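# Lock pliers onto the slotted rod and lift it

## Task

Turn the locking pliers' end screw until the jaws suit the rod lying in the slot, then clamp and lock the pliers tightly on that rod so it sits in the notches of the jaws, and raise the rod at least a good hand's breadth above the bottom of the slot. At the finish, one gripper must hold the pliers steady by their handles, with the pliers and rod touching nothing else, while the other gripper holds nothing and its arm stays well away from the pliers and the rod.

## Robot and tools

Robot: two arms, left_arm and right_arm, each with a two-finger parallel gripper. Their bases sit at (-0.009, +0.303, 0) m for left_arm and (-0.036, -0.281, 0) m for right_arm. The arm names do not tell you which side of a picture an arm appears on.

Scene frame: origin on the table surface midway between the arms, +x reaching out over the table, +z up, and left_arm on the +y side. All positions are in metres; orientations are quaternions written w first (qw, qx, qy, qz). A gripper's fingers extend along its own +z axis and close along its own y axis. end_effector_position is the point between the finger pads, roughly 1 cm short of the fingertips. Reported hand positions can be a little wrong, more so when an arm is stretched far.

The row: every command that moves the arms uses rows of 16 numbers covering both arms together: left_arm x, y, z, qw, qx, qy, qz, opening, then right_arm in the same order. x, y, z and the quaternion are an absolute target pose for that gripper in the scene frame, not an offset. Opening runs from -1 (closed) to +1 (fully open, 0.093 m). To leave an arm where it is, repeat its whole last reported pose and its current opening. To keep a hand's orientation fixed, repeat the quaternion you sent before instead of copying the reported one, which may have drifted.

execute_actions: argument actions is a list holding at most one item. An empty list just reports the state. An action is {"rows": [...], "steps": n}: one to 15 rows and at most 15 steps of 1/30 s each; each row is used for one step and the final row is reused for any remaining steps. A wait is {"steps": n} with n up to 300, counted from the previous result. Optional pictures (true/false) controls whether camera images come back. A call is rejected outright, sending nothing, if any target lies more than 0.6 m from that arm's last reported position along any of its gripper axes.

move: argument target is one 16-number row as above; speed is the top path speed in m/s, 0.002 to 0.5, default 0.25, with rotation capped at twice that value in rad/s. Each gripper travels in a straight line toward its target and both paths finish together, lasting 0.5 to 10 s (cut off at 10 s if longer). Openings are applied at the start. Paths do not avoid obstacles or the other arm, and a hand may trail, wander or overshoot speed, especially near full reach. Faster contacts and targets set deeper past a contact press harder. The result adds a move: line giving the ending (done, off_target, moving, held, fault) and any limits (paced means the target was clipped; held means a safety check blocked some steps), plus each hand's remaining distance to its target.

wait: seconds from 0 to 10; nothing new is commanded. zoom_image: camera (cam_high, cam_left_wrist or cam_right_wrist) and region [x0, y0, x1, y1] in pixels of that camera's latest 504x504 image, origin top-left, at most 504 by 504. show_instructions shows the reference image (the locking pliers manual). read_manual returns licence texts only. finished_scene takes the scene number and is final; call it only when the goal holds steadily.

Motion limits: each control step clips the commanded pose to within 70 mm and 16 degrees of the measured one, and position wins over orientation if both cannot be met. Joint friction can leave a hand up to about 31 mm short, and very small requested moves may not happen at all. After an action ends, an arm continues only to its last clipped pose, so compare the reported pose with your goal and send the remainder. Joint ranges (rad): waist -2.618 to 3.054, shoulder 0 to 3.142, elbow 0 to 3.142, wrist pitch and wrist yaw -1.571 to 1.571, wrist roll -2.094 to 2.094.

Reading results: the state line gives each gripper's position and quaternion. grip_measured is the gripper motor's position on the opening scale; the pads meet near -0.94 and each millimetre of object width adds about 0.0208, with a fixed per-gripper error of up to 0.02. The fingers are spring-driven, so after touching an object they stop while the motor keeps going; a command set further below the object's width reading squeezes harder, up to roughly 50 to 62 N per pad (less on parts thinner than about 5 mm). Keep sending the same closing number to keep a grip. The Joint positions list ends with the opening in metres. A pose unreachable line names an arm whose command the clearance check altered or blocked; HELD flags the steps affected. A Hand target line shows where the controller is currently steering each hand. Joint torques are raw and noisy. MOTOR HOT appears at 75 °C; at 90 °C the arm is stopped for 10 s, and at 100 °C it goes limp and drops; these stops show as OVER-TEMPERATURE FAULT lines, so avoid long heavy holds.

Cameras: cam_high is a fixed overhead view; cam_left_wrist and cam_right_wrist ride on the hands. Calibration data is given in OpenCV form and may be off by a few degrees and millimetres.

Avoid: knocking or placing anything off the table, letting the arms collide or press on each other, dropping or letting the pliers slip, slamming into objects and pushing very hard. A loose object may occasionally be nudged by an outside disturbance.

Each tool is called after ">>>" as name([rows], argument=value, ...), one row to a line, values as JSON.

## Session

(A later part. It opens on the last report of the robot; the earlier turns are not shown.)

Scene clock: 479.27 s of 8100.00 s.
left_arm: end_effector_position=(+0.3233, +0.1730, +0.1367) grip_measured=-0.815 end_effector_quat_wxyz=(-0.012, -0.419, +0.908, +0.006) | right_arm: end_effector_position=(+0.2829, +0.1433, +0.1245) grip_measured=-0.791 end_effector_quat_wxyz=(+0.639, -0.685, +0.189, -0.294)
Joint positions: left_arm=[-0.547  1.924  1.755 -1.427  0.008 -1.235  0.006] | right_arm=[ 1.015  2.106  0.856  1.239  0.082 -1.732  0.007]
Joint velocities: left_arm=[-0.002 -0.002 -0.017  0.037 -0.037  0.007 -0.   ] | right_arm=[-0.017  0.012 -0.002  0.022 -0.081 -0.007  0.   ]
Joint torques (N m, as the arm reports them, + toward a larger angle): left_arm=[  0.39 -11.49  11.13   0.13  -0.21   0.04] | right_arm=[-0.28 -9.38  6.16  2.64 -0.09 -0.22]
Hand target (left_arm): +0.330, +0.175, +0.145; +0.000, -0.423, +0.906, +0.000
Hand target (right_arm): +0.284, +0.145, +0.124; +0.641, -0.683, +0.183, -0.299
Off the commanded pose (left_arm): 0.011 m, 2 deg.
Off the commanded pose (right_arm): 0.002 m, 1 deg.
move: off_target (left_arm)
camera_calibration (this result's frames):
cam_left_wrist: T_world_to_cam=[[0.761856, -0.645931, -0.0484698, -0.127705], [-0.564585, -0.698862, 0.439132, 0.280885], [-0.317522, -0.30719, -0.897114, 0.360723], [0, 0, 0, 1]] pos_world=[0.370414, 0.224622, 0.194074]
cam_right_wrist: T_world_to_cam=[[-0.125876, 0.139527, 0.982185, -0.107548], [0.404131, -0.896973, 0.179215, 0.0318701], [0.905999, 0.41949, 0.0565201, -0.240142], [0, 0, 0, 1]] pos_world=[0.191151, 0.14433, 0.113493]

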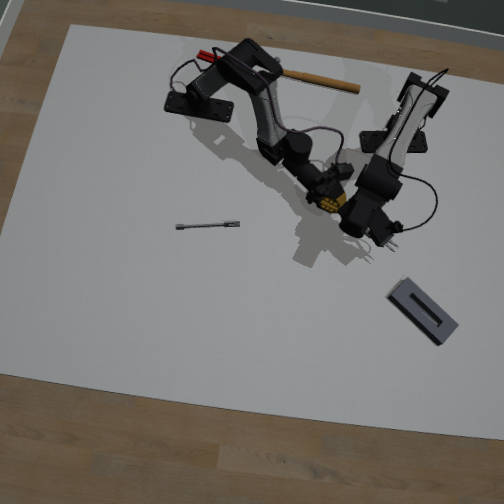

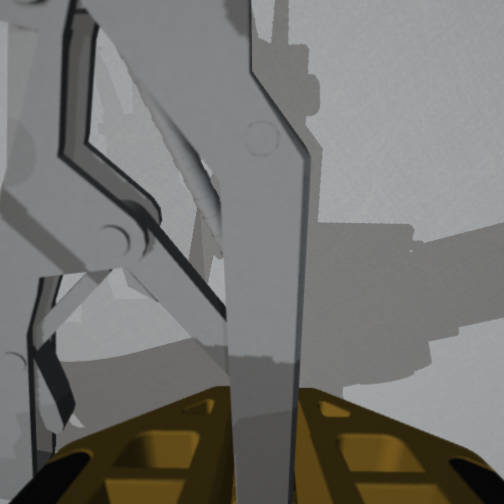

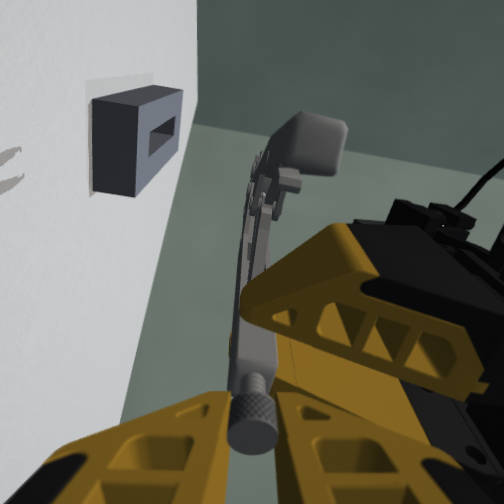

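>>> execute_actions([
  {"rows":[[0.33,0.175,0.145,0,-0.423,0.906,0,-0.84,0.284,0.145,0.124,0.641,-0.683,0.183,-0.299,-0.4],[0.33,0.175,0.145,0,-0.423,0.906,0,-0.84,0.284,0.145,0.124,0.641,-0.683,0.183,-0.299,-0.4],[0.33,0.175,0.145,0,-0.423,0.906,0,-0.84,0.284,0.145,0.124,0.641,-0.683,0.183,-0.299,-0.4],[0.33,0.175,0.145,0,-0.423,0.906,0,-0.84,0.284,0.145,0.124,0.641,-0.683,0.183,-0.299,-0.4],[0.33,0.175,0.145,0,-0.423,0.906,0,-0.84,0.284,0.145,0.124,0.641,-0.683,0.183,-0.299,-0.4],[0.33,0.175,0.145,0,-0.423,0.906,0,-0.84,0.284,0.145,0.124,0.641,-0.299,0.641,0.299,-0.4]],"steps":15},
], pictures=false)

>>> execute_actions([
  {"rows":[[0.33,0.175,0.145,0,-0.423,0.906,0,-0.84,0.284,0.145,0.124,0.641,-0.299,0.641,0.299,-0.4],[0.33,0.175,0.145,0,-0.423,0.906,0,-0.84,0.284,0.145,0.124,0.641,-0.299,0.641,0.299,-0.4],[0.33,0.175,0.145,0,-0.423,0.906,0,-0.84,0.284,0.145,0.124,0.641,-0.299,0.641,0.299,-0.4],[0.33,0.175,0.145,0,-0.423,0.906,0,-0.84,0.284,0.145,0.124,0.183,0.299,0.641,0.683,-0.4]],"steps":15},
], pictures=false)

>>> move(target=[0.33,0.175,0.145,0,-0.423,0.906,0,-0.84,0.284,0.145,0.124,0.183,0.299,0.641,0.683,-0.4], speed=0.5)

Scene clock: 485.73 s of 8100.00 s.
left_arm: end_effector_position=(+0.3233, +0.1731, +0.1367) grip_measured=-0.815 end_effector_quat_wxyz=(-0.012, -0.419, +0.908, +0.007) | right_arm: end_effector_position=(+0.2829, +0.1433, +0.1246) grip_measured=-0.402 end_effector_quat_wxyz=(+0.689, -0.624, +0.341, -0.140)
Joint positions: left_arm=[-0.547  1.924  1.755 -1.427  0.008 -1.235  0.006] | right_arm=[ 1.015  2.106  0.856  1.24   0.082 -1.27   0.026]
Joint velocities: left_arm=[ 0.012 -0.007 -0.002  0.066  0.081 -0.007  0.001] | right_arm=[-0.012  0.017  0.002 -0.022  0.022  1.326 -0.001]
Joint torques (N m, as the arm reports them, + toward a larger angle): left_arm=[  0.29 -11.52  11.02   0.14  -0.23   0.  ] | right_arm=[-0.23 -9.93  6.13  2.44 -0.07 -0.04]
Hand target (left_arm): +0.330, +0.175, +0.145; +0.000, -0.423, +0.906, +0.000
Hand target (right_arm): +0.284, +0.145, +0.124; +0.701, -0.585, +0.402, -0.068
Off the commanded pose (left_arm): 0.011 m, 2 deg.
Off the commanded pose (right_arm): 0.002 m, 73 deg; orientation clipped at the last step of the last action.
Steps of this call (steps 1 to 179: nothing new was sent; steps 180 to 194: all 15 steps of this action). Readings (end_effector_position):
180: left_arm (+0.3233, +0.1731, +0.1367) | right_arm (+0.2829, +0.1433, +0.1246)
181: left_arm (+0.3233, +0.1731, +0.1367) | right_arm (+0.2829, +0.1433, +0.1246)
183: left_arm (+0.3233, +0.1731, +0.1367) | right_arm (+0.2829, +0.1433, +0.1246)
187: left_arm (+0.3233, +0.1731, +0.1367) | right_arm (+0.2829, +0.1433, +0.1246)
194: the state above

Scene clock: 486.23 s of 8100.00 s.
left_arm: end_effector_position=(+0.3233, +0.1731, +0.1367) grip_measured=-0.815 end_effector_quat_wxyz=(-0.012, -0.419, +0.908, +0.007) | right_arm: end_effector_position=(+0.2829, +0.1433, +0.1246) grip_measured=-0.402 end_effector_quat_wxyz=(+0.695, -0.466, +0.537, +0.109)
Joint positions: left_arm=[-0.547  1.924  1.755 -1.427  0.008 -1.235  0.006] | right_arm=[ 1.015  2.106  0.856  1.24   0.082 -0.558  0.026]
Joint velocities: left_arm=[-0.002 -0.012  0.002 -0.022 -0.022 -0.066 -0.   ] | right_arm=[-0.007 -0.007  0.007 -0.051  0.095  1.253 -0.001]
Joint torques (N m, as the arm reports them, + toward a larger angle): left_arm=[  0.41 -11.5   11.18   0.13  -0.23   0.04] | right_arm=[ -0.2  -10.02   6.22   2.44  -0.05  -0.13]
Hand target (left_arm): +0.330, +0.175, +0.145; +0.000, -0.423, +0.906, +0.000
Hand target (right_arm): +0.284, +0.145, +0.124; +0.680, -0.408, +0.581, +0.181
Off the commanded pose (left_arm): 0.011 m, 2 deg.
Off the commanded pose (right_arm): 0.002 m, 132 deg; orientation clipped at the last step of the last action.
Steps of this call (steps 1 to 15: all 15 steps of this action). Readings (end_effector_position):
1: left_arm (+0.3233, +0.1731, +0.1367) | right_arm (+0.2829, +0.1433, +0.1246)
2: left_arm (+0.3233, +0.1731, +0.1367) | right_arm (+0.2829, +0.1433, +0.1246)
4: left_arm (+0.3233, +0.1731, +0.1367) | right_arm (+0.2829, +0.1433, +0.1246)
8: left_arm (+0.3233, +0.1731, +0.1367) | right_arm (+0.2829, +0.1433, +0.1246)
15: the state above

Scene clock: 489.73 s of 8100.00 s.
left_arm: end_effector_position=(+0.3231, +0.1726, +0.1367) grip_measured=-0.815 end_effector_quat_wxyz=(-0.013, -0.419, +0.908, +0.005) | right_arm: end_effector_position=(+0.2829, +0.1433, +0.1246) grip_measured=-0.401 end_effector_quat_wxyz=(+0.187, +0.297, +0.646, +0.678)
Joint positions: left_arm=[-0.547  1.924  1.755 -1.427  0.011 -1.235  0.006] | right_arm=[1.015 2.106 0.856 1.24  0.082 1.734 0.026]
Joint velocities: left_arm=[-0.002 -0.007 -0.002 -0.081 -0.022 -0.022  0.001] | right_arm=[-0.012  0.002  0.022  0.081  0.022  0.051  0.   ]
Joint torques (N m, as the arm reports them, + toward a larger angle): left_arm=[  0.26 -11.53  11.15   0.14  -0.26   0.02] | right_arm=[-0.3  -9.37  6.16  2.61 -0.07 -0.1 ]
Hand target (left_arm): +0.330, +0.175, +0.145; +0.000, -0.423, +0.906, +0.000
Hand target (right_arm): +0.284, +0.145, +0.124; +0.183, +0.299, +0.641, +0.683
Off the commanded pose (left_arm): 0.011 m, 2 deg.
Off the commanded pose (right_arm): 0.002 m, 1 deg.
move: off_target (left_arm)
camera_calibration (this result's frames):
cam_left_wrist: T_world_to_cam=[[0.761836, -0.645992, -0.047958, -0.127817], [-0.563955, -0.697865, 0.441519, 0.27977], [-0.318686, -0.309319, -0.895969, 0.361118], [0, 0, 0, 1]] pos_world=[0.370237, 0.224374, 0.193897]
cam_right_wrist: T_world_to_cam=[[-0.100904, 0.0919566, -0.990637, 0.13793], [-0.960102, 0.252029, 0.121188, 0.260404], [0.260813, 0.963341, 0.0628571, -0.136335], [0, 0, 0, 1]] pos_world=[0.29949, 0.0530241, 0.11365]

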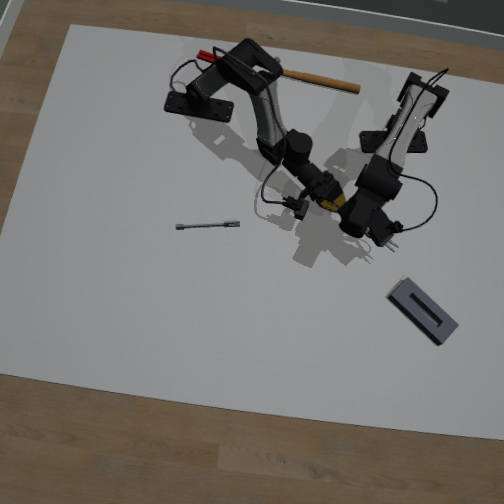

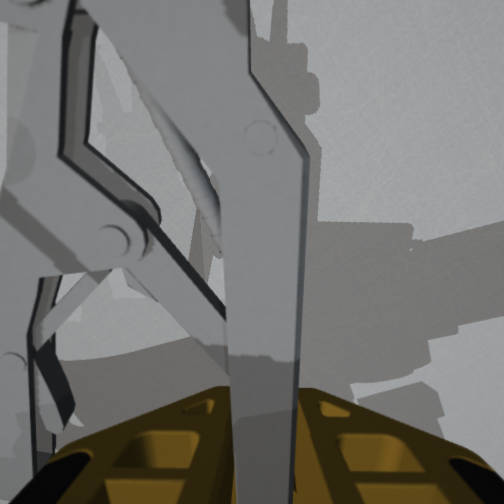

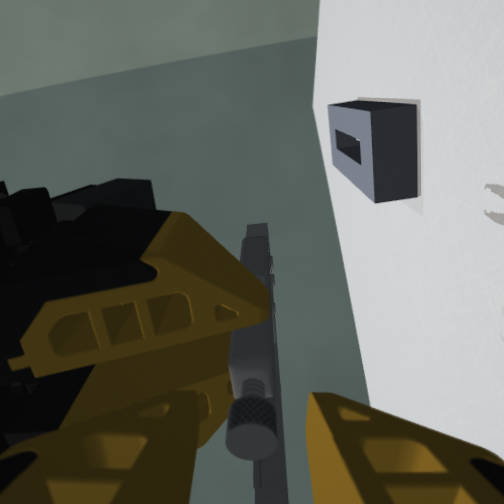

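>>> move(target=[0.33,0.175,0.145,0,-0.423,0.906,0,-0.84,0.284,0.145,0.124,0.183,0.299,0.641,0.683,-0.8], speed=0.5)

>>> move(target=[0.33,0.175,0.145,0,-0.423,0.906,0,-0.84,0.284,0.145,0.124,0.695,-0.466,0.537,0.109,-0.8], speed=0.5)

>>> move(target=[0.33,0.175,0.145,0,-0.423,0.906,0,-0.84,0.284,0.145,0.124,0.641,-0.683,0.183,-0.299,-0.8], speed=0.5)

>>> move(target=[0.33,0.175,0.145,0,-0.423,0.906,0,-0.84,0.284,0.145,0.124,0.641,-0.683,0.183,-0.299,-0.4], speed=0.5)

>>> move(target=[0.33,0.175,0.145,0,-0.423,0.906,0,-0.84,0.284,0.145,0.124,0.641,-0.299,0.641,0.299,-0.4], speed=0.5)

>>> move(target=[0.33,0.175,0.145,0,-0.423,0.906,0,-0.84,0.283,0.144,0.124,0.183,0.299,0.641,0.683,-0.4], speed=0.5)

Scene clock: 496.83 s of 8100.00 s.
left_arm: end_effector_position=(+0.3230, +0.1725, +0.1367) grip_measured=-0.815 end_effector_quat_wxyz=(-0.013, -0.419, +0.908, +0.005) | right_arm: end_effector_position=(+0.2829, +0.1433, +0.1246) grip_measured=-0.791 end_effector_quat_wxyz=(+0.186, +0.298, +0.645, +0.678)
Joint positions: left_arm=[-0.547  1.924  1.755 -1.427  0.012 -1.235  0.006] | right_arm=[1.015 2.106 0.856 1.24  0.082 1.736 0.007]
Joint velocities: left_arm=[ 0.002 -0.002  0.017  0.022  0.066 -0.022 -0.001] | right_arm=[-0.012  0.012  0.012 -0.051 -0.037 -0.022 -0.001]
Joint torques (N m, as the arm reports them, + toward a larger angle): left_arm=[  0.4  -11.57  11.26   0.17  -0.28   0.06] | right_arm=[-0.35 -9.36  6.11  2.62 -0.08 -0.1 ]
Hand target (left_arm): +0.330, +0.175, +0.145; +0.000, -0.423, +0.906, +0.000
Hand target (right_arm): +0.284, +0.145, +0.124; +0.183, +0.299, +0.641, +0.683
Off the commanded pose (left_arm): 0.011 m, 2 deg.
Off the commanded pose (right_arm): 0.002 m, 1 deg.
move: off_target (left_arm)
camera_calibration (this result's frames):
cam_left_wrist: T_world_to_cam=[[0.761835, -0.646011, -0.0477089, -0.12789], [-0.563819, -0.697562, 0.442171, 0.279475], [-0.318927, -0.309962, -0.895661, 0.361215], [0, 0, 0, 1]] pos_world=[0.370205, 0.224295, 0.193849]
cam_right_wrist: T_world_to_cam=[[-0.102635, 0.09342, -0.990323, 0.138171], [-0.959882, 0.251871, 0.12324, 0.260109], [0.260946, 0.963241, 0.0638214, -0.136478], [0, 0, 0, 1]] pos_world=[0.299468, 0.05304, 0.113488]

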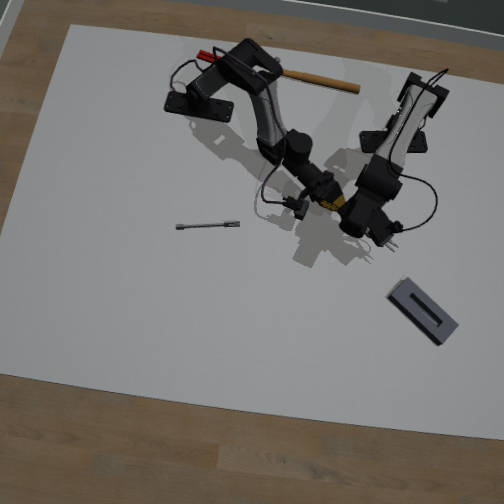

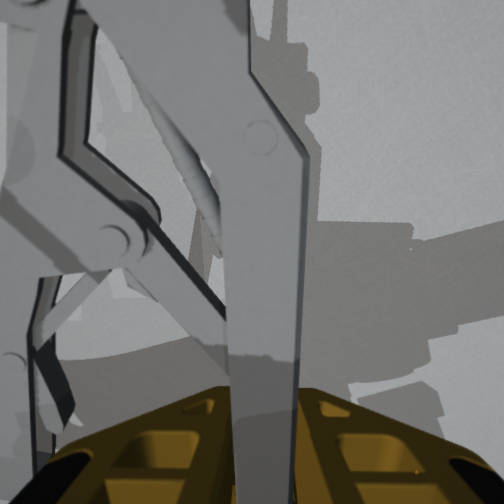

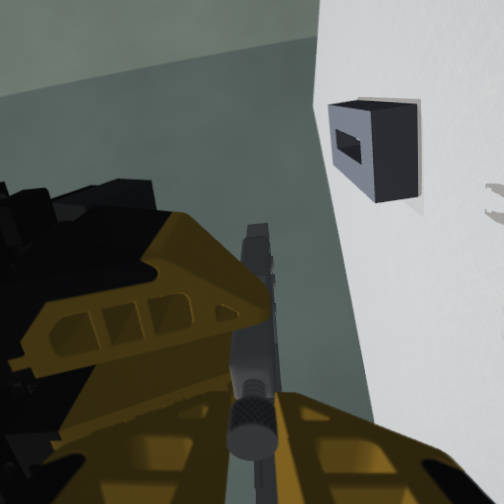

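Scene clock: 499.87 s of 8100.00 s.
left_arm: end_effector_position=(+0.3233, +0.1728, +0.1367) grip_measured=-0.815 end_effector_quat_wxyz=(-0.012, -0.419, +0.908, +0.006) | right_arm: end_effector_position=(+0.2826, +0.1435, +0.1246) grip_measured=-0.791 end_effector_quat_wxyz=(+0.694, -0.463, +0.539, +0.114)
Joint positions: left_arm=[-0.547  1.924  1.755 -1.427  0.009 -1.235  0.006] | right_arm=[ 1.015  2.106  0.856  1.24   0.08  -0.545  0.007]
Joint velocities: left_arm=[-0.012 -0.017 -0.007  0.022 -0.022  0.037 -0.001] | right_arm=[-0.017  0.012 -0.002  0.037  0.081 -0.037 -0.001]
Joint torques (N m, as the arm reports them, + toward a larger angle): left_arm=[  0.34 -11.65  11.05   0.1   -0.22   0.  ] | right_arm=[ -0.26 -10.16   6.21   2.42  -0.03  -0.24]
Hand target (left_arm): +0.330, +0.175, +0.145; +0.000, -0.423, +0.906, +0.000
Hand target (right_arm): +0.284, +0.145, +0.124; +0.695, -0.466, +0.537, +0.109
Off the commanded pose (left_arm): 0.011 m, 2 deg.
Off the commanded pose (right_arm): 0.002 m, 1 deg.
move: off_target (left_arm)
camera_calibration (this result's frames):
cam_left_wrist: T_world_to_cam=[[0.761854, -0.64596, -0.0480961, -0.127813], [-0.564382, -0.698409, 0.44011, 0.280442], [-0.317885, -0.308155, -0.896655, 0.360868], [0, 0, 0, 1]] pos_world=[0.370366, 0.224504, 0.194002]
cam_right_wrist: T_world_to_cam=[[0.657556, -0.524589, 0.540765, -0.178795], [0.0994321, -0.651056, -0.752489, 0.199103], [0.746816, 0.548573, -0.375945, -0.15964], [0, 0, 0, 1]] pos_world=[0.216992, 0.123407, 0.186492]

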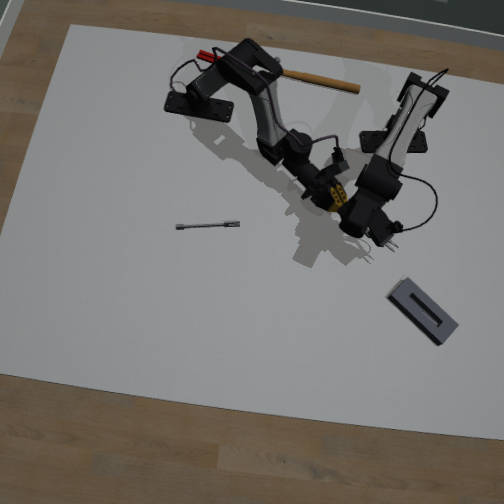

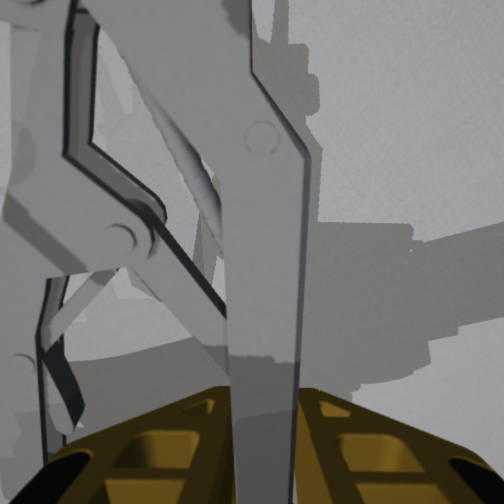

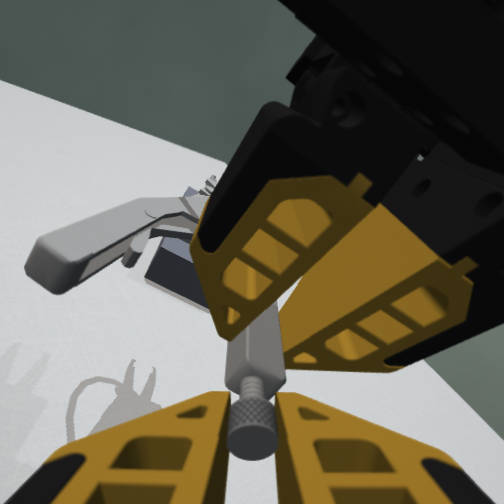

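Scene clock: 501.80 s of 8100.00 s.
left_arm: end_effector_position=(+0.3233, +0.1730, +0.1367) grip_measured=-0.815 end_effector_quat_wxyz=(-0.012, -0.419, +0.908, +0.006) | right_arm: end_effector_position=(+0.2826, +0.1436, +0.1246) grip_measured=-0.791 end_effector_quat_wxyz=(+0.640, -0.685, +0.188, -0.293)
Joint positions: left_arm=[-0.547  1.924  1.755 -1.427  0.008 -1.235  0.006] | right_arm=[ 1.015  2.106  0.856  1.24   0.08  -1.732  0.007]
Joint velocities: left_arm=[ 0.002  0.012 -0.002  0.051 -0.022 -0.007 -0.001] | right_arm=[-0.002  0.002 -0.032 -0.051  0.007 -0.022 -0.   ]
Joint torques (N m, as the arm reports them, + toward a larger angle): left_arm=[  0.21 -11.38  11.05   0.16  -0.24   0.05] | right_arm=[-0.31 -9.35  6.18  2.64 -0.06 -0.16]
Hand target (left_arm): +0.330, +0.175, +0.145; +0.000, -0.423, +0.906, +0.000
Hand target (right_arm): +0.284, +0.145, +0.124; +0.641, -0.683, +0.183, -0.299
Off the commanded pose (left_arm): 0.011 m, 2 deg.
Off the commanded pose (right_arm): 0.002 m, 1 deg.
move: off_target (left_arm)
camera_calibration (this result's frames):
cam_left_wrist: T_world_to_cam=[[0.761856, -0.645931, -0.0484698, -0.127705], [-0.564585, -0.698862, 0.439132, 0.280885], [-0.317522, -0.30719, -0.897114, 0.360723], [0, 0, 0, 1]] pos_world=[0.370414, 0.224622, 0.194074]
cam_right_wrist: T_world_to_cam=[[-0.126443, 0.138869, 0.982206, -0.10747], [0.406489, -0.895949, 0.179002, 0.0314659], [0.904864, 0.42189, 0.0568374, -0.240021], [0, 0, 0, 1]] pos_world=[0.190807, 0.144379, 0.113567]

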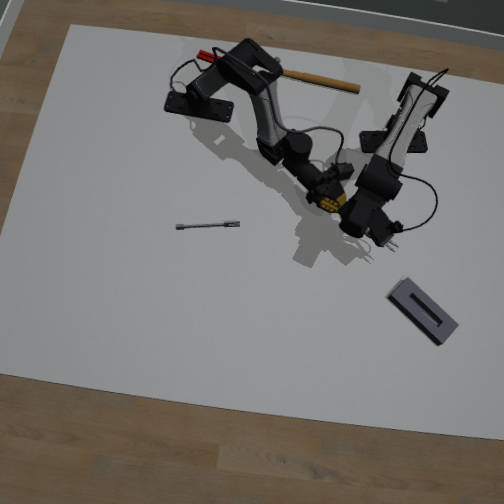

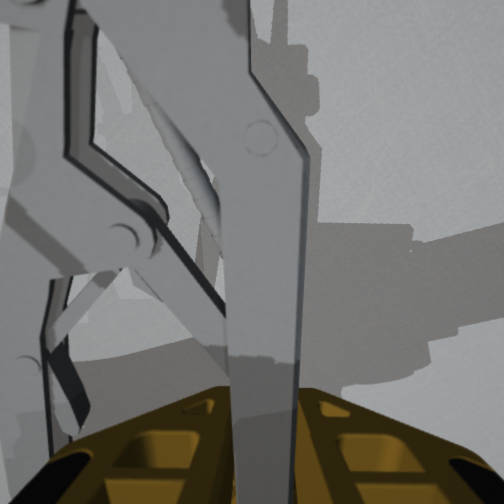

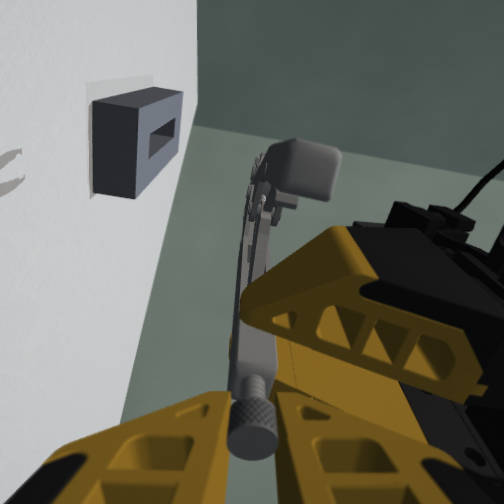

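Scene clock: 502.50 s of 8100.00 s.
left_arm: end_effector_position=(+0.3233, +0.1727, +0.1367) grip_measured=-0.815 end_effector_quat_wxyz=(-0.012, -0.419, +0.908, +0.005) | right_arm: end_effector_position=(+0.2826, +0.1436, +0.1246) grip_measured=-0.402 end_effector_quat_wxyz=(+0.639, -0.686, +0.187, -0.294)
Joint positions: left_arm=[-0.547  1.924  1.755 -1.426  0.01  -1.235  0.006] | right_arm=[ 1.015  2.106  0.856  1.24   0.08  -1.736  0.026]
Joint velocities: left_arm=[-0.007 -0.007 -0.007 -0.066 -0.051  0.037 -0.001] | right_arm=[ 0.007  0.002 -0.002  0.022 -0.007  0.081 -0.   ]
Joint torques (N m, as the arm reports them, + toward a larger angle): left_arm=[  0.18 -11.41  10.96   0.13  -0.27   0.01] | right_arm=[-0.29 -9.36  6.19  2.64 -0.07 -0.17]
Hand target (left_arm): +0.330, +0.175, +0.145; +0.000, -0.423, +0.906, +0.000
Hand target (right_arm): +0.284, +0.145, +0.124; +0.641, -0.683, +0.183, -0.299
Off the commanded pose (left_arm): 0.011 m, 2 deg.
Off the commanded pose (right_arm): 0.002 m, 1 deg.
move: off_target (left_arm)
camera_calibration (this result's frames):
cam_left_wrist: T_world_to_cam=[[0.761871, -0.645986, -0.0474869, -0.128027], [-0.564404, -0.698046, 0.440658, 0.280227], [-0.317807, -0.308923, -0.896418, 0.360908], [0, 0, 0, 1]] pos_world=[0.3704, 0.224401, 0.19396]
cam_right_wrist: T_world_to_cam=[[-0.129893, 0.14175, 0.981343, -0.106801], [0.405896, -0.895398, 0.183061, 0.0310488], [0.904642, 0.422101, 0.0587702, -0.24023], [0, 0, 0, 1]] pos_world=[0.190847, 0.144341, 0.113243]

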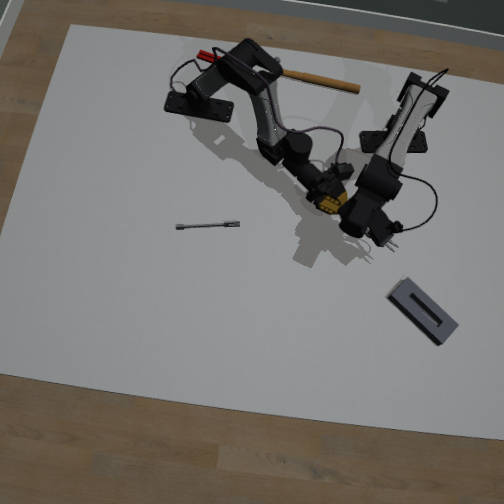

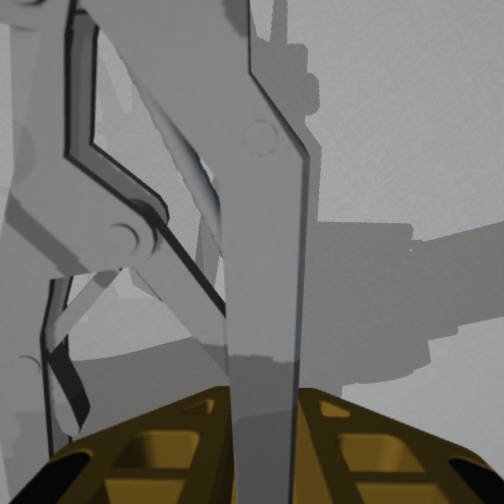

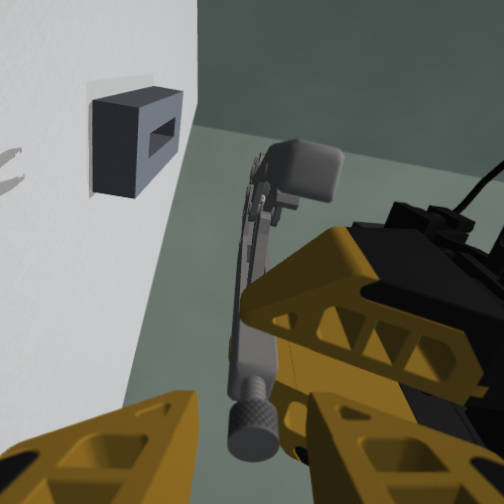

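Scene clock: 504.97 s of 8100.00 s.
left_arm: end_effector_position=(+0.3232, +0.1723, +0.1367) grip_measured=-0.815 end_effector_quat_wxyz=(-0.013, -0.419, +0.908, +0.005) | right_arm: end_effector_position=(+0.2826, +0.1436, +0.1246) grip_measured=-0.401 end_effector_quat_wxyz=(+0.639, -0.304, +0.642, +0.294)
Joint positions: left_arm=[-0.547  1.924  1.755 -1.426  0.012 -1.235  0.006] | right_arm=[ 1.015  2.106  0.856  1.24   0.08  -0.011  0.026]
Joint velocities: left_arm=[-0.002 -0.002  0.007  0.081 -0.037 -0.037 -0.   ] | right_arm=[ 0.032  0.022 -0.002  0.022 -0.007 -0.007  0.001]
Joint torques (N m, as the arm reports them, + toward a larger angle): left_arm=[  0.46 -11.42  11.08   0.1   -0.29   0.01] | right_arm=[-0.29 -9.37  6.16  2.62 -0.06 -0.03]
Hand target (left_arm): +0.330, +0.175, +0.145; +0.000, -0.423, +0.906, +0.000
Hand target (right_arm): +0.284, +0.145, +0.124; +0.641, -0.299, +0.641, +0.299
Off the commanded pose (left_arm): 0.011 m, 2 deg.
Off the commanded pose (right_arm): 0.002 m, 1 deg.
move: off_target (left_arm)
camera_calibration (this result's frames):
cam_left_wrist: T_world_to_cam=[[0.761869, -0.646043, -0.0467396, -0.128244], [-0.563998, -0.697136, 0.442613, 0.279341], [-0.318531, -0.310852, -0.895494, 0.361197], [0, 0, 0, 1]] pos_world=[0.370305, 0.224166, 0.193815]
cam_right_wrist: T_world_to_cam=[[0.775782, -0.629914, 0.0370168, -0.134258], [-0.249562, -0.360176, -0.898884, 0.274226], [0.579552, 0.6881, -0.436621, -0.124835], [0, 0, 0, 1]] pos_world=[0.24494, 0.100098, 0.196961]

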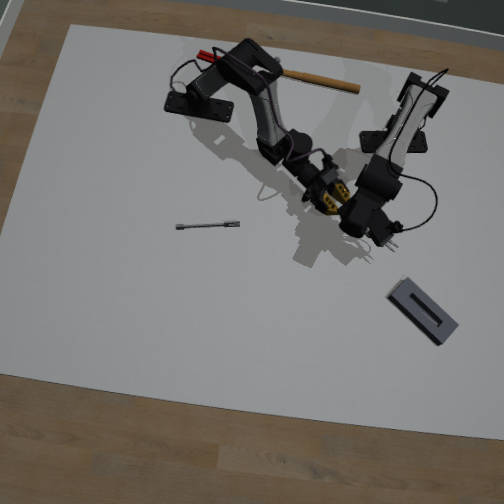

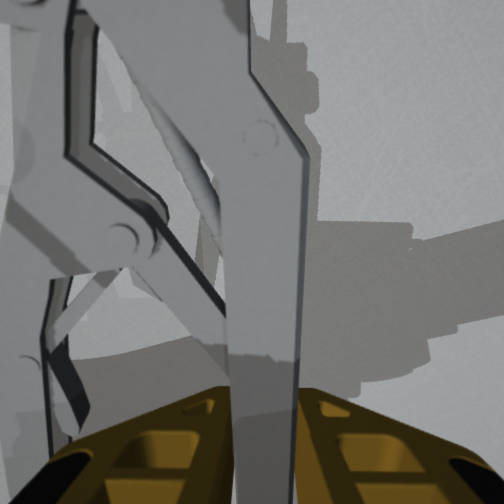

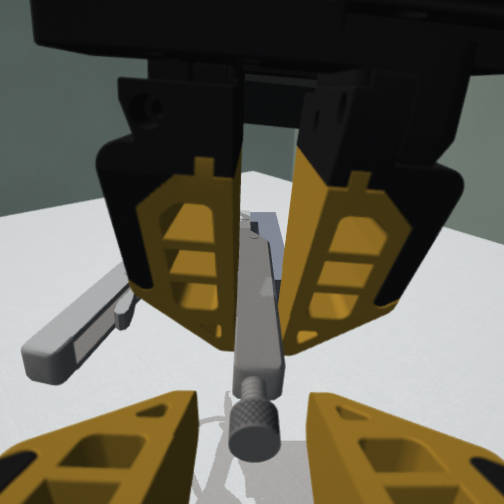

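Scene clock: 507.47 s of 8100.00 s.
left_arm: end_effector_position=(+0.3231, +0.1721, +0.1367) grip_measured=-0.815 end_effector_quat_wxyz=(-0.014, -0.419, +0.908, +0.004) | right_arm: end_effector_position=(+0.2826, +0.1436, +0.1246) grip_measured=-0.401 end_effector_quat_wxyz=(+0.186, +0.296, +0.646, +0.679)
Joint positions: left_arm=[-0.547  1.924  1.755 -1.426  0.014 -1.235  0.006] | right_arm=[1.015 2.106 0.856 1.24  0.08  1.734 0.026]
Joint velocities: left_arm=[ 0.007 -0.012  0.012  0.007 -0.037 -0.007  0.   ] | right_arm=[-0.007 -0.007  0.012 -0.037 -0.007 -0.066 -0.   ]
Joint torques (N m, as the arm reports them, + toward a larger angle): left_arm=[  0.26 -11.57  11.11   0.11  -0.29   0.  ] | right_arm=[-0.26 -9.7   5.63  2.64 -0.06 -0.07]
Hand target (left_arm): +0.330, +0.175, +0.145; +0.000, -0.423, +0.906, +0.000
Hand target (right_arm): +0.283, +0.144, +0.124; +0.183, +0.299, +0.641, +0.683
Off the commanded pose (left_arm): 0.011 m, 2 deg.
Off the commanded pose (right_arm): 0.001 m, 1 deg.
move: off_target (left_arm)
camera_calibration (this result's frames):
cam_left_wrist: T_world_to_cam=[[0.761868, -0.64608, -0.0462412, -0.128389], [-0.563727, -0.696528, 0.443916, 0.278749], [-0.319013, -0.312137, -0.894875, 0.361388], [0, 0, 0, 1]] pos_world=[0.370242, 0.224009, 0.193719]
cam_right_wrist: T_world_to_cam=[[-0.101171, 0.0917024, -0.990634, 0.13798], [-0.960768, 0.249462, 0.121213, 0.260554], [0.258241, 0.964033, 0.0628664, -0.135898], [0, 0, 0, 1]] pos_world=[0.299386, 0.0533582, 0.113648]

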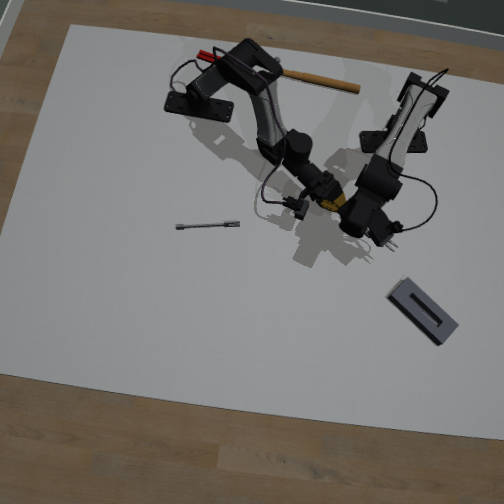

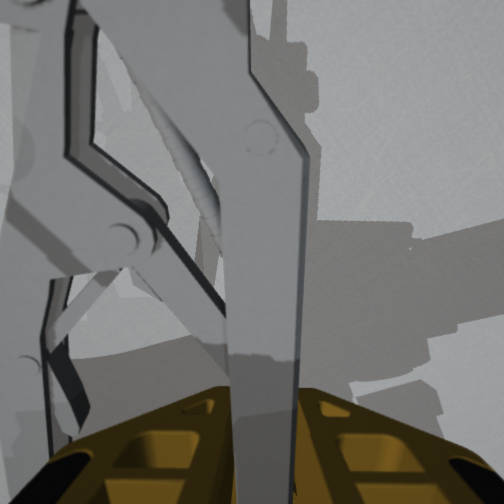

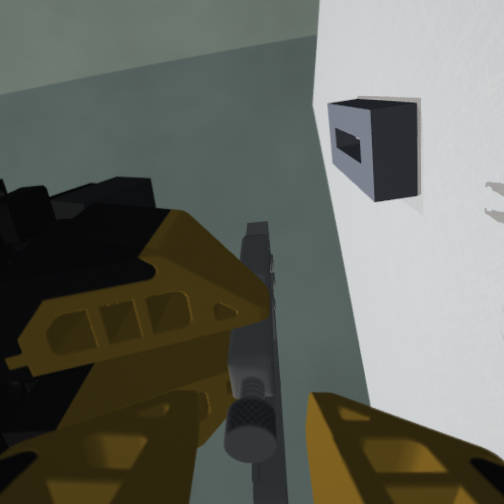

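>>> move(target=[0.33,0.175,0.145,0,-0.423,0.906,0,-0.84,0.283,0.144,0.124,0.183,0.299,0.641,0.683,-0.8], speed=0.5)

>>> move(target=[0.33,0.175,0.145,0,-0.423,0.906,0,-0.84,0.283,0.144,0.124,0.695,-0.466,0.537,0.109,-0.8], speed=0.5)

>>> move(target=[0.33,0.175,0.145,0,-0.423,0.906,0,-0.84,0.283,0.144,0.124,0.641,-0.683,0.183,-0.299,-0.8], speed=0.5)

>>> move(target=[0.33,0.175,0.145,0,-0.423,0.906,0,-0.84,0.283,0.144,0.124,0.641,-0.683,0.183,-0.299,-0.4], speed=0.5)

>>> move(target=[0.33,0.175,0.145,0,-0.423,0.906,0,-0.84,0.225,0.07,0.124,0.641,-0.299,0.641,0.299,-0.4], speed=0.5)

Scene clock: 516.60 s of 8100.00 s.
left_arm: end_effector_position=(+0.3230, +0.1720, +0.1367) grip_measured=-0.815 end_effector_quat_wxyz=(-0.014, -0.419, +0.908, +0.004) | right_arm: end_effector_position=(+0.2826, +0.1436, +0.1249) grip_measured=-0.791 end_effector_quat_wxyz=(+0.185, +0.297, +0.645, +0.679)
Joint positions: left_arm=[-0.547  1.924  1.755 -1.426  0.015 -1.235  0.006] | right_arm=[1.015 2.106 0.856 1.241 0.08  1.737 0.007]
Joint velocities: left_arm=[ 0.002 -0.022 -0.027 -0.007 -0.037  0.007  0.001] | right_arm=[ 0.017  0.007 -0.007 -0.066 -0.066 -0.081 -0.   ]
Joint torques (N m, as the arm reports them, + toward a larger angle): left_arm=[  0.3  -11.45  11.11   0.15  -0.3    0.03] | right_arm=[-0.28 -9.62  5.71  2.64 -0.07 -0.11]
Hand target (left_arm): +0.330, +0.175, +0.145; +0.000, -0.423, +0.906, +0.000
Hand target (right_arm): +0.283, +0.144, +0.124; +0.183, +0.299, +0.641, +0.683
Off the commanded pose (left_arm): 0.011 m, 2 deg.
Off the commanded pose (right_arm): 0.001 m, 1 deg.
move: off_target (left_arm)
camera_calibration (this result's frames):
cam_left_wrist: T_world_to_cam=[[0.761867, -0.646098, -0.0459921, -0.128462], [-0.563591, -0.696222, 0.444566, 0.278454], [-0.319254, -0.31278, -0.894564, 0.361483], [0, 0, 0, 1]] pos_world=[0.37021, 0.223931, 0.193671]
cam_right_wrist: T_world_to_cam=[[-0.102538, 0.0943278, -0.990247, 0.138215], [-0.960593, 0.249163, 0.123202, 0.260267], [0.258354, 0.963857, 0.0650618, -0.136198], [0, 0, 0, 1]] pos_world=[0.29937, 0.0533893, 0.113663]

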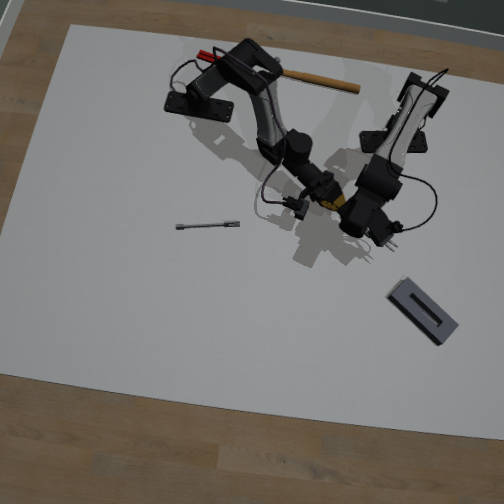

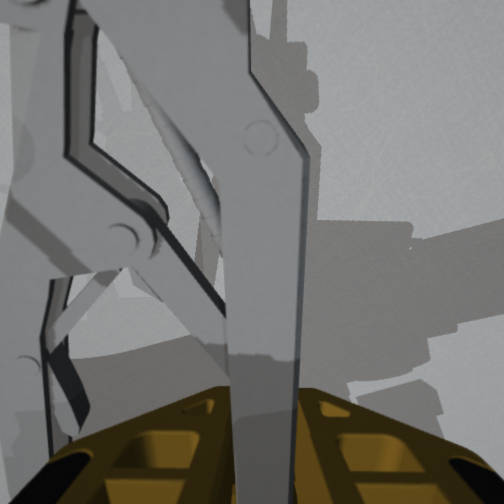

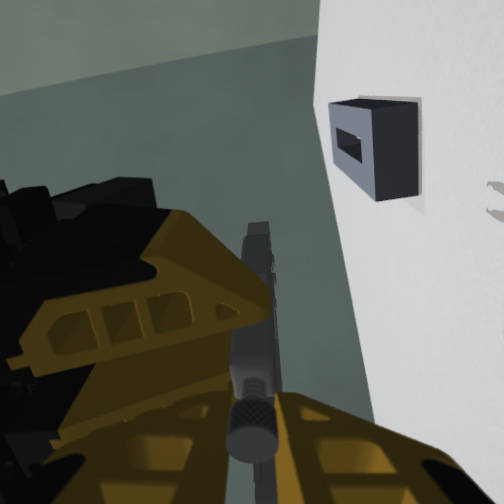

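Scene clock: 519.63 s of 8100.00 s.
left_arm: end_effector_position=(+0.3230, +0.1726, +0.1367) grip_measured=-0.815 end_effector_quat_wxyz=(-0.013, -0.419, +0.908, +0.005) | right_arm: end_effector_position=(+0.2826, +0.1436, +0.1246) grip_measured=-0.791 end_effector_quat_wxyz=(+0.694, -0.463, +0.539, +0.115)
Joint positions: left_arm=[-0.547  1.924  1.755 -1.428  0.011 -1.235  0.006] | right_arm=[ 1.015  2.106  0.856  1.24   0.08  -0.545  0.007]
Joint velocities: left_arm=[-0.007 -0.002  0.007 -0.022 -0.007 -0.037  0.   ] | right_arm=[-0.012 -0.002  0.002 -0.007 -0.066 -0.051  0.   ]
Joint torques (N m, as the arm reports them, + toward a larger angle): left_arm=[  0.31 -11.51  11.15   0.16  -0.28  -0.01] | right_arm=[ -0.19 -10.46   5.76   2.44  -0.02  -0.25]
Hand target (left_arm): +0.330, +0.175, +0.145; +0.000, -0.423, +0.906, +0.000
Hand target (right_arm): +0.283, +0.144, +0.124; +0.695, -0.466, +0.537, +0.109
Off the commanded pose (left_arm): 0.011 m, 2 deg.
Off the commanded pose (right_arm): 0.001 m, 1 deg.
move: off_target (left_arm)
camera_calibration (this result's frames):
cam_left_wrist: T_world_to_cam=[[0.761326, -0.646577, -0.0481788, -0.127455], [-0.564262, -0.697335, 0.441964, 0.279636], [-0.31936, -0.309293, -0.895738, 0.36126], [0, 0, 0, 1]] pos_world=[0.370195, 0.224325, 0.193865]
cam_right_wrist: T_world_to_cam=[[0.657758, -0.52434, 0.540761, -0.178833], [0.0996781, -0.651016, -0.752491, 0.199059], [0.746605, 0.548858, -0.375946, -0.159607], [0, 0, 0, 1]] pos_world=[0.21695, 0.123423, 0.186493]

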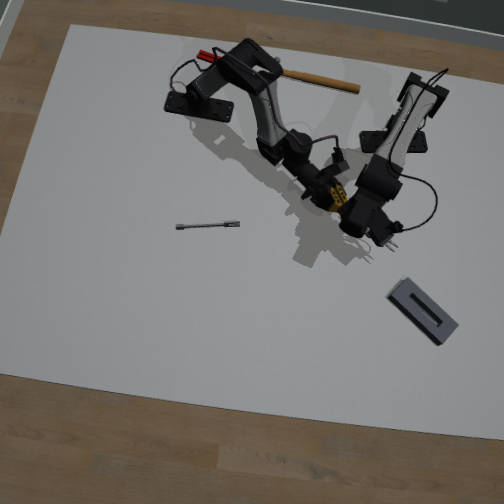

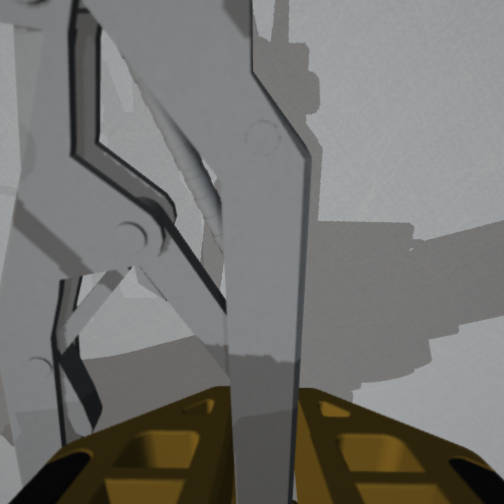

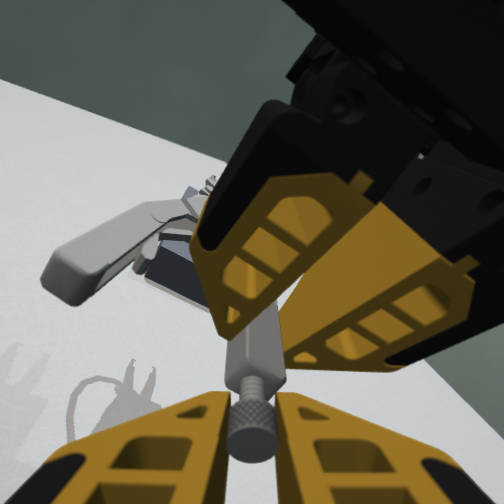

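Scene clock: 521.57 s of 8100.00 s.
left_arm: end_effector_position=(+0.3231, +0.1728, +0.1367) grip_measured=-0.815 end_effector_quat_wxyz=(-0.013, -0.419, +0.908, +0.006) | right_arm: end_effector_position=(+0.2827, +0.1435, +0.1246) grip_measured=-0.791 end_effector_quat_wxyz=(+0.639, -0.685, +0.188, -0.293)
Joint positions: left_arm=[-0.547  1.924  1.755 -1.428  0.01  -1.234  0.006] | right_arm=[ 1.015  2.106  0.856  1.24   0.08  -1.732  0.007]
Joint velocities: left_arm=[-0.002  0.002 -0.007 -0.037  0.007  0.007  0.   ] | right_arm=[ 0.007  0.002 -0.002 -0.051  0.037 -0.022  0.001]
Joint torques (N m, as the arm reports them, + toward a larger angle): left_arm=[  0.29 -11.53  11.1    0.13  -0.25   0.02] | right_arm=[-0.25 -9.66  5.73  2.68 -0.06 -0.15]
Hand target (left_arm): +0.330, +0.175, +0.145; +0.000, -0.423, +0.906, +0.000
Hand target (right_arm): +0.283, +0.144, +0.124; +0.641, -0.683, +0.183, -0.299
Off the commanded pose (left_arm): 0.011 m, 2 deg.
Off the commanded pose (right_arm): 0.001 m, 1 deg.
move: off_target (left_arm)
camera_calibration (this result's frames):
cam_left_wrist: T_world_to_cam=[[0.76108, -0.646829, -0.0486714, -0.127181], [-0.5648, -0.69772, 0.440668, 0.280274], [-0.318996, -0.307894, -0.89635, 0.361085], [0, 0, 0, 1]] pos_world=[0.370278, 0.224464, 0.193961]
cam_right_wrist: T_world_to_cam=[[-0.12663, 0.13921, 0.982133, -0.107433], [0.405756, -0.896213, 0.179347, 0.0315542], [0.905167, 0.421217, 0.0570023, -0.240085], [0, 0, 0, 1]] pos_world=[0.19091, 0.144363, 0.11354]

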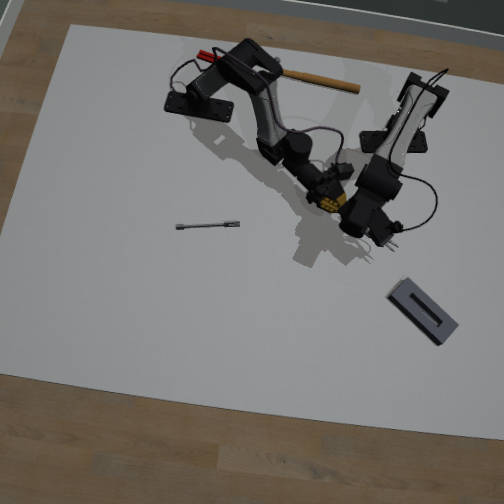

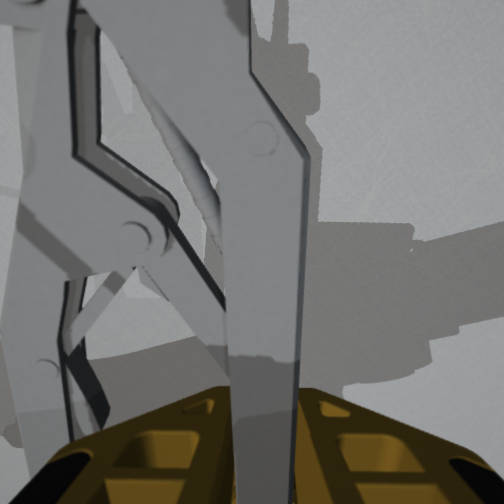

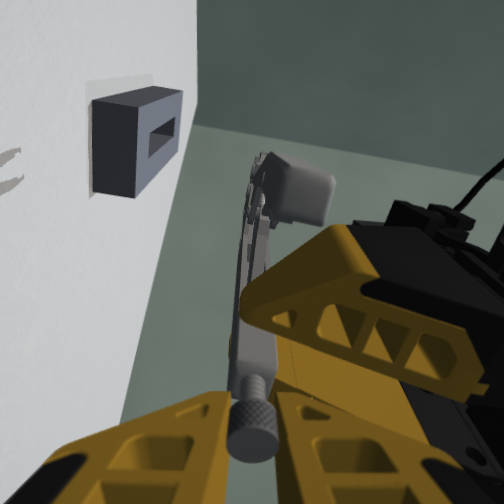

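Scene clock: 522.27 s of 8100.00 s.
left_arm: end_effector_position=(+0.3230, +0.1725, +0.1367) grip_measured=-0.815 end_effector_quat_wxyz=(-0.013, -0.419, +0.908, +0.005) | right_arm: end_effector_position=(+0.2827, +0.1435, +0.1246) grip_measured=-0.402 end_effector_quat_wxyz=(+0.639, -0.686, +0.187, -0.295)
Joint positions: left_arm=[-0.547  1.924  1.755 -1.428  0.012 -1.234  0.006] | right_arm=[ 1.015  2.106  0.856  1.24   0.08  -1.736  0.026]
Joint velocities: left_arm=[-0.002 -0.007  0.012  0.007  0.007  0.066  0.   ] | right_arm=[ 0.002  0.012  0.002 -0.007 -0.051 -0.11  -0.   ]
Joint torques (N m, as the arm reports them, + toward a larger angle): left_arm=[  0.25 -11.5   11.06   0.15  -0.27   0.01] | right_arm=[-0.39 -9.62  5.7   2.67 -0.05 -0.14]
Hand target (left_arm): +0.330, +0.175, +0.145; +0.000, -0.423, +0.906, +0.000
Hand target (right_arm): +0.283, +0.144, +0.124; +0.641, -0.683, +0.183, -0.299
Off the commanded pose (left_arm): 0.011 m, 2 deg.
Off the commanded pose (right_arm): 0.001 m, 1 deg.
move: off_target (left_arm)
camera_calibration (this result's frames):
cam_left_wrist: T_world_to_cam=[[0.761079, -0.646877, -0.0480465, -0.127362], [-0.56446, -0.696963, 0.442297, 0.279535], [-0.319598, -0.309502, -0.895581, 0.361326], [0, 0, 0, 1]] pos_world=[0.370198, 0.224269, 0.19384]
cam_right_wrist: T_world_to_cam=[[-0.129504, 0.141613, 0.981415, -0.106876], [0.405261, -0.895753, 0.18273, 0.0312065], [0.904982, 0.421393, 0.058613, -0.240259], [0, 0, 0, 1]] pos_world=[0.190942, 0.144332, 0.113269]

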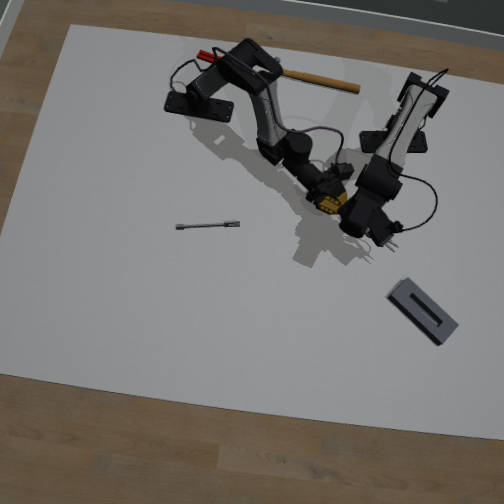

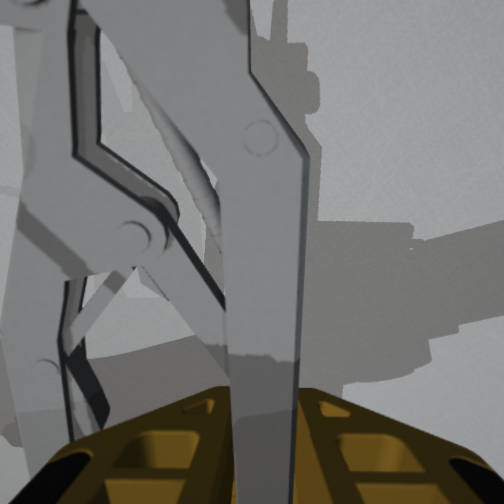

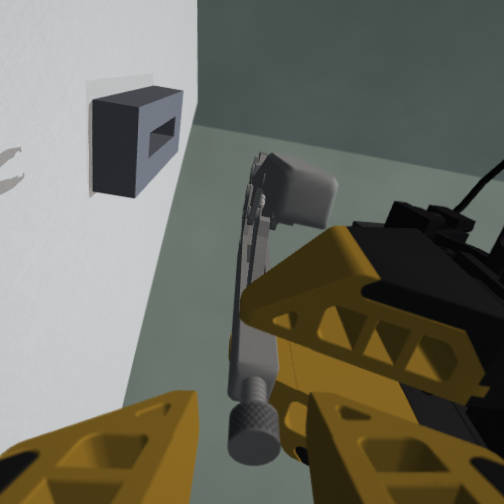

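Scene clock: 524.77 s of 8100.00 s.
left_arm: end_effector_position=(+0.3228, +0.1722, +0.1367) grip_measured=-0.815 end_effector_quat_wxyz=(-0.014, -0.419, +0.908, +0.005) | right_arm: end_effector_position=(+0.2298, +0.0711, +0.1149) grip_measured=-0.401 end_effector_quat_wxyz=(+0.633, -0.308, +0.649, +0.291)
Joint positions: left_arm=[-0.547  1.924  1.755 -1.428  0.014 -1.234  0.006] | right_arm=[ 1.018  1.938  0.469  1.438  0.083 -0.01   0.026]
Joint velocities: left_arm=[-0.012 -0.002 -0.007 -0.037 -0.066 -0.022 -0.   ] | right_arm=[-0.012 -0.012  0.002 -0.051 -0.022 -0.037 -0.001]
Joint torques (N m, as the arm reports them, + toward a larger angle): left_arm=[  0.27 -11.47  11.01   0.14  -0.32   0.01] | right_arm=[ 0.32 -9.94  3.28  2.76  0.02 -0.1 ]
Hand target (left_arm): +0.330, +0.175, +0.145; +0.000, -0.423, +0.906, +0.000
Hand target (right_arm): +0.226, +0.069, +0.125; +0.641, -0.299, +0.641, +0.299
Off the commanded pose (left_arm): 0.011 m, 2 deg.
Off the commanded pose (right_arm): 0.010 m, 2 deg.
move: off_target (left_arm)
camera_calibration (this result's frames):
cam_left_wrist: T_world_to_cam=[[0.761078, -0.646933, -0.0472966, -0.127581], [-0.564052, -0.696052, 0.444249, 0.278648], [-0.320321, -0.311431, -0.894654, 0.361613], [0, 0, 0, 1]] pos_world=[0.370103, 0.224034, 0.193696]
cam_right_wrist: T_world_to_cam=[[0.776477, -0.629019, 0.0376555, -0.138918], [-0.260555, -0.374896, -0.889699, 0.228756], [0.573754, 0.68102, -0.454992, -0.0446939], [0, 0, 0, 1]] pos_world=[0.193113, 0.0288153, 0.18842]

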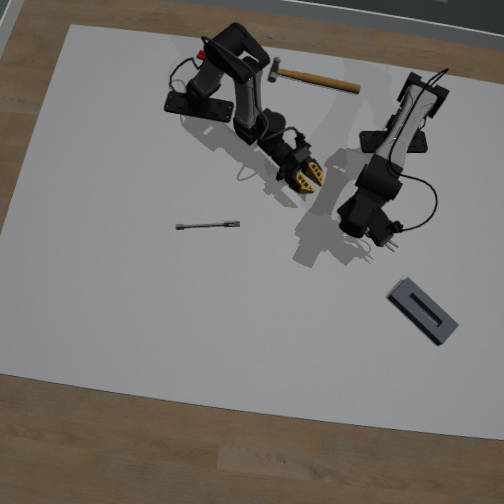

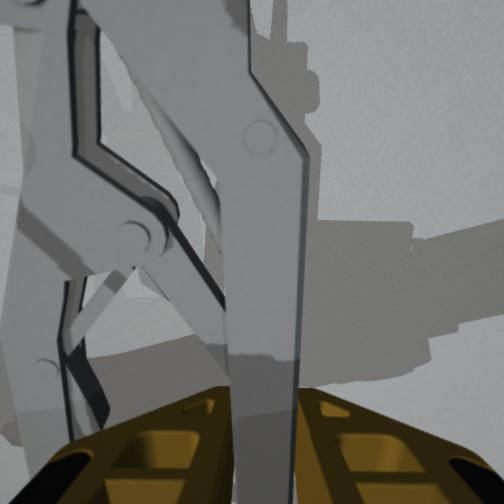

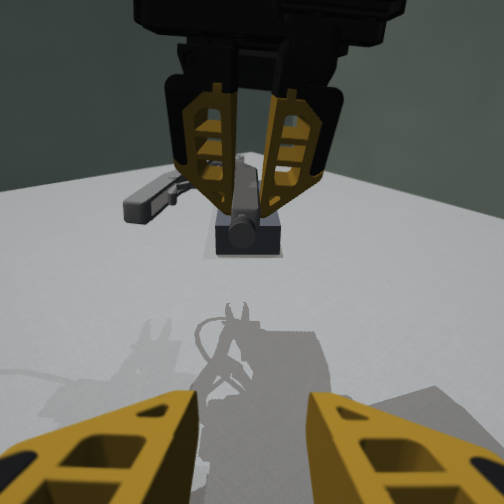

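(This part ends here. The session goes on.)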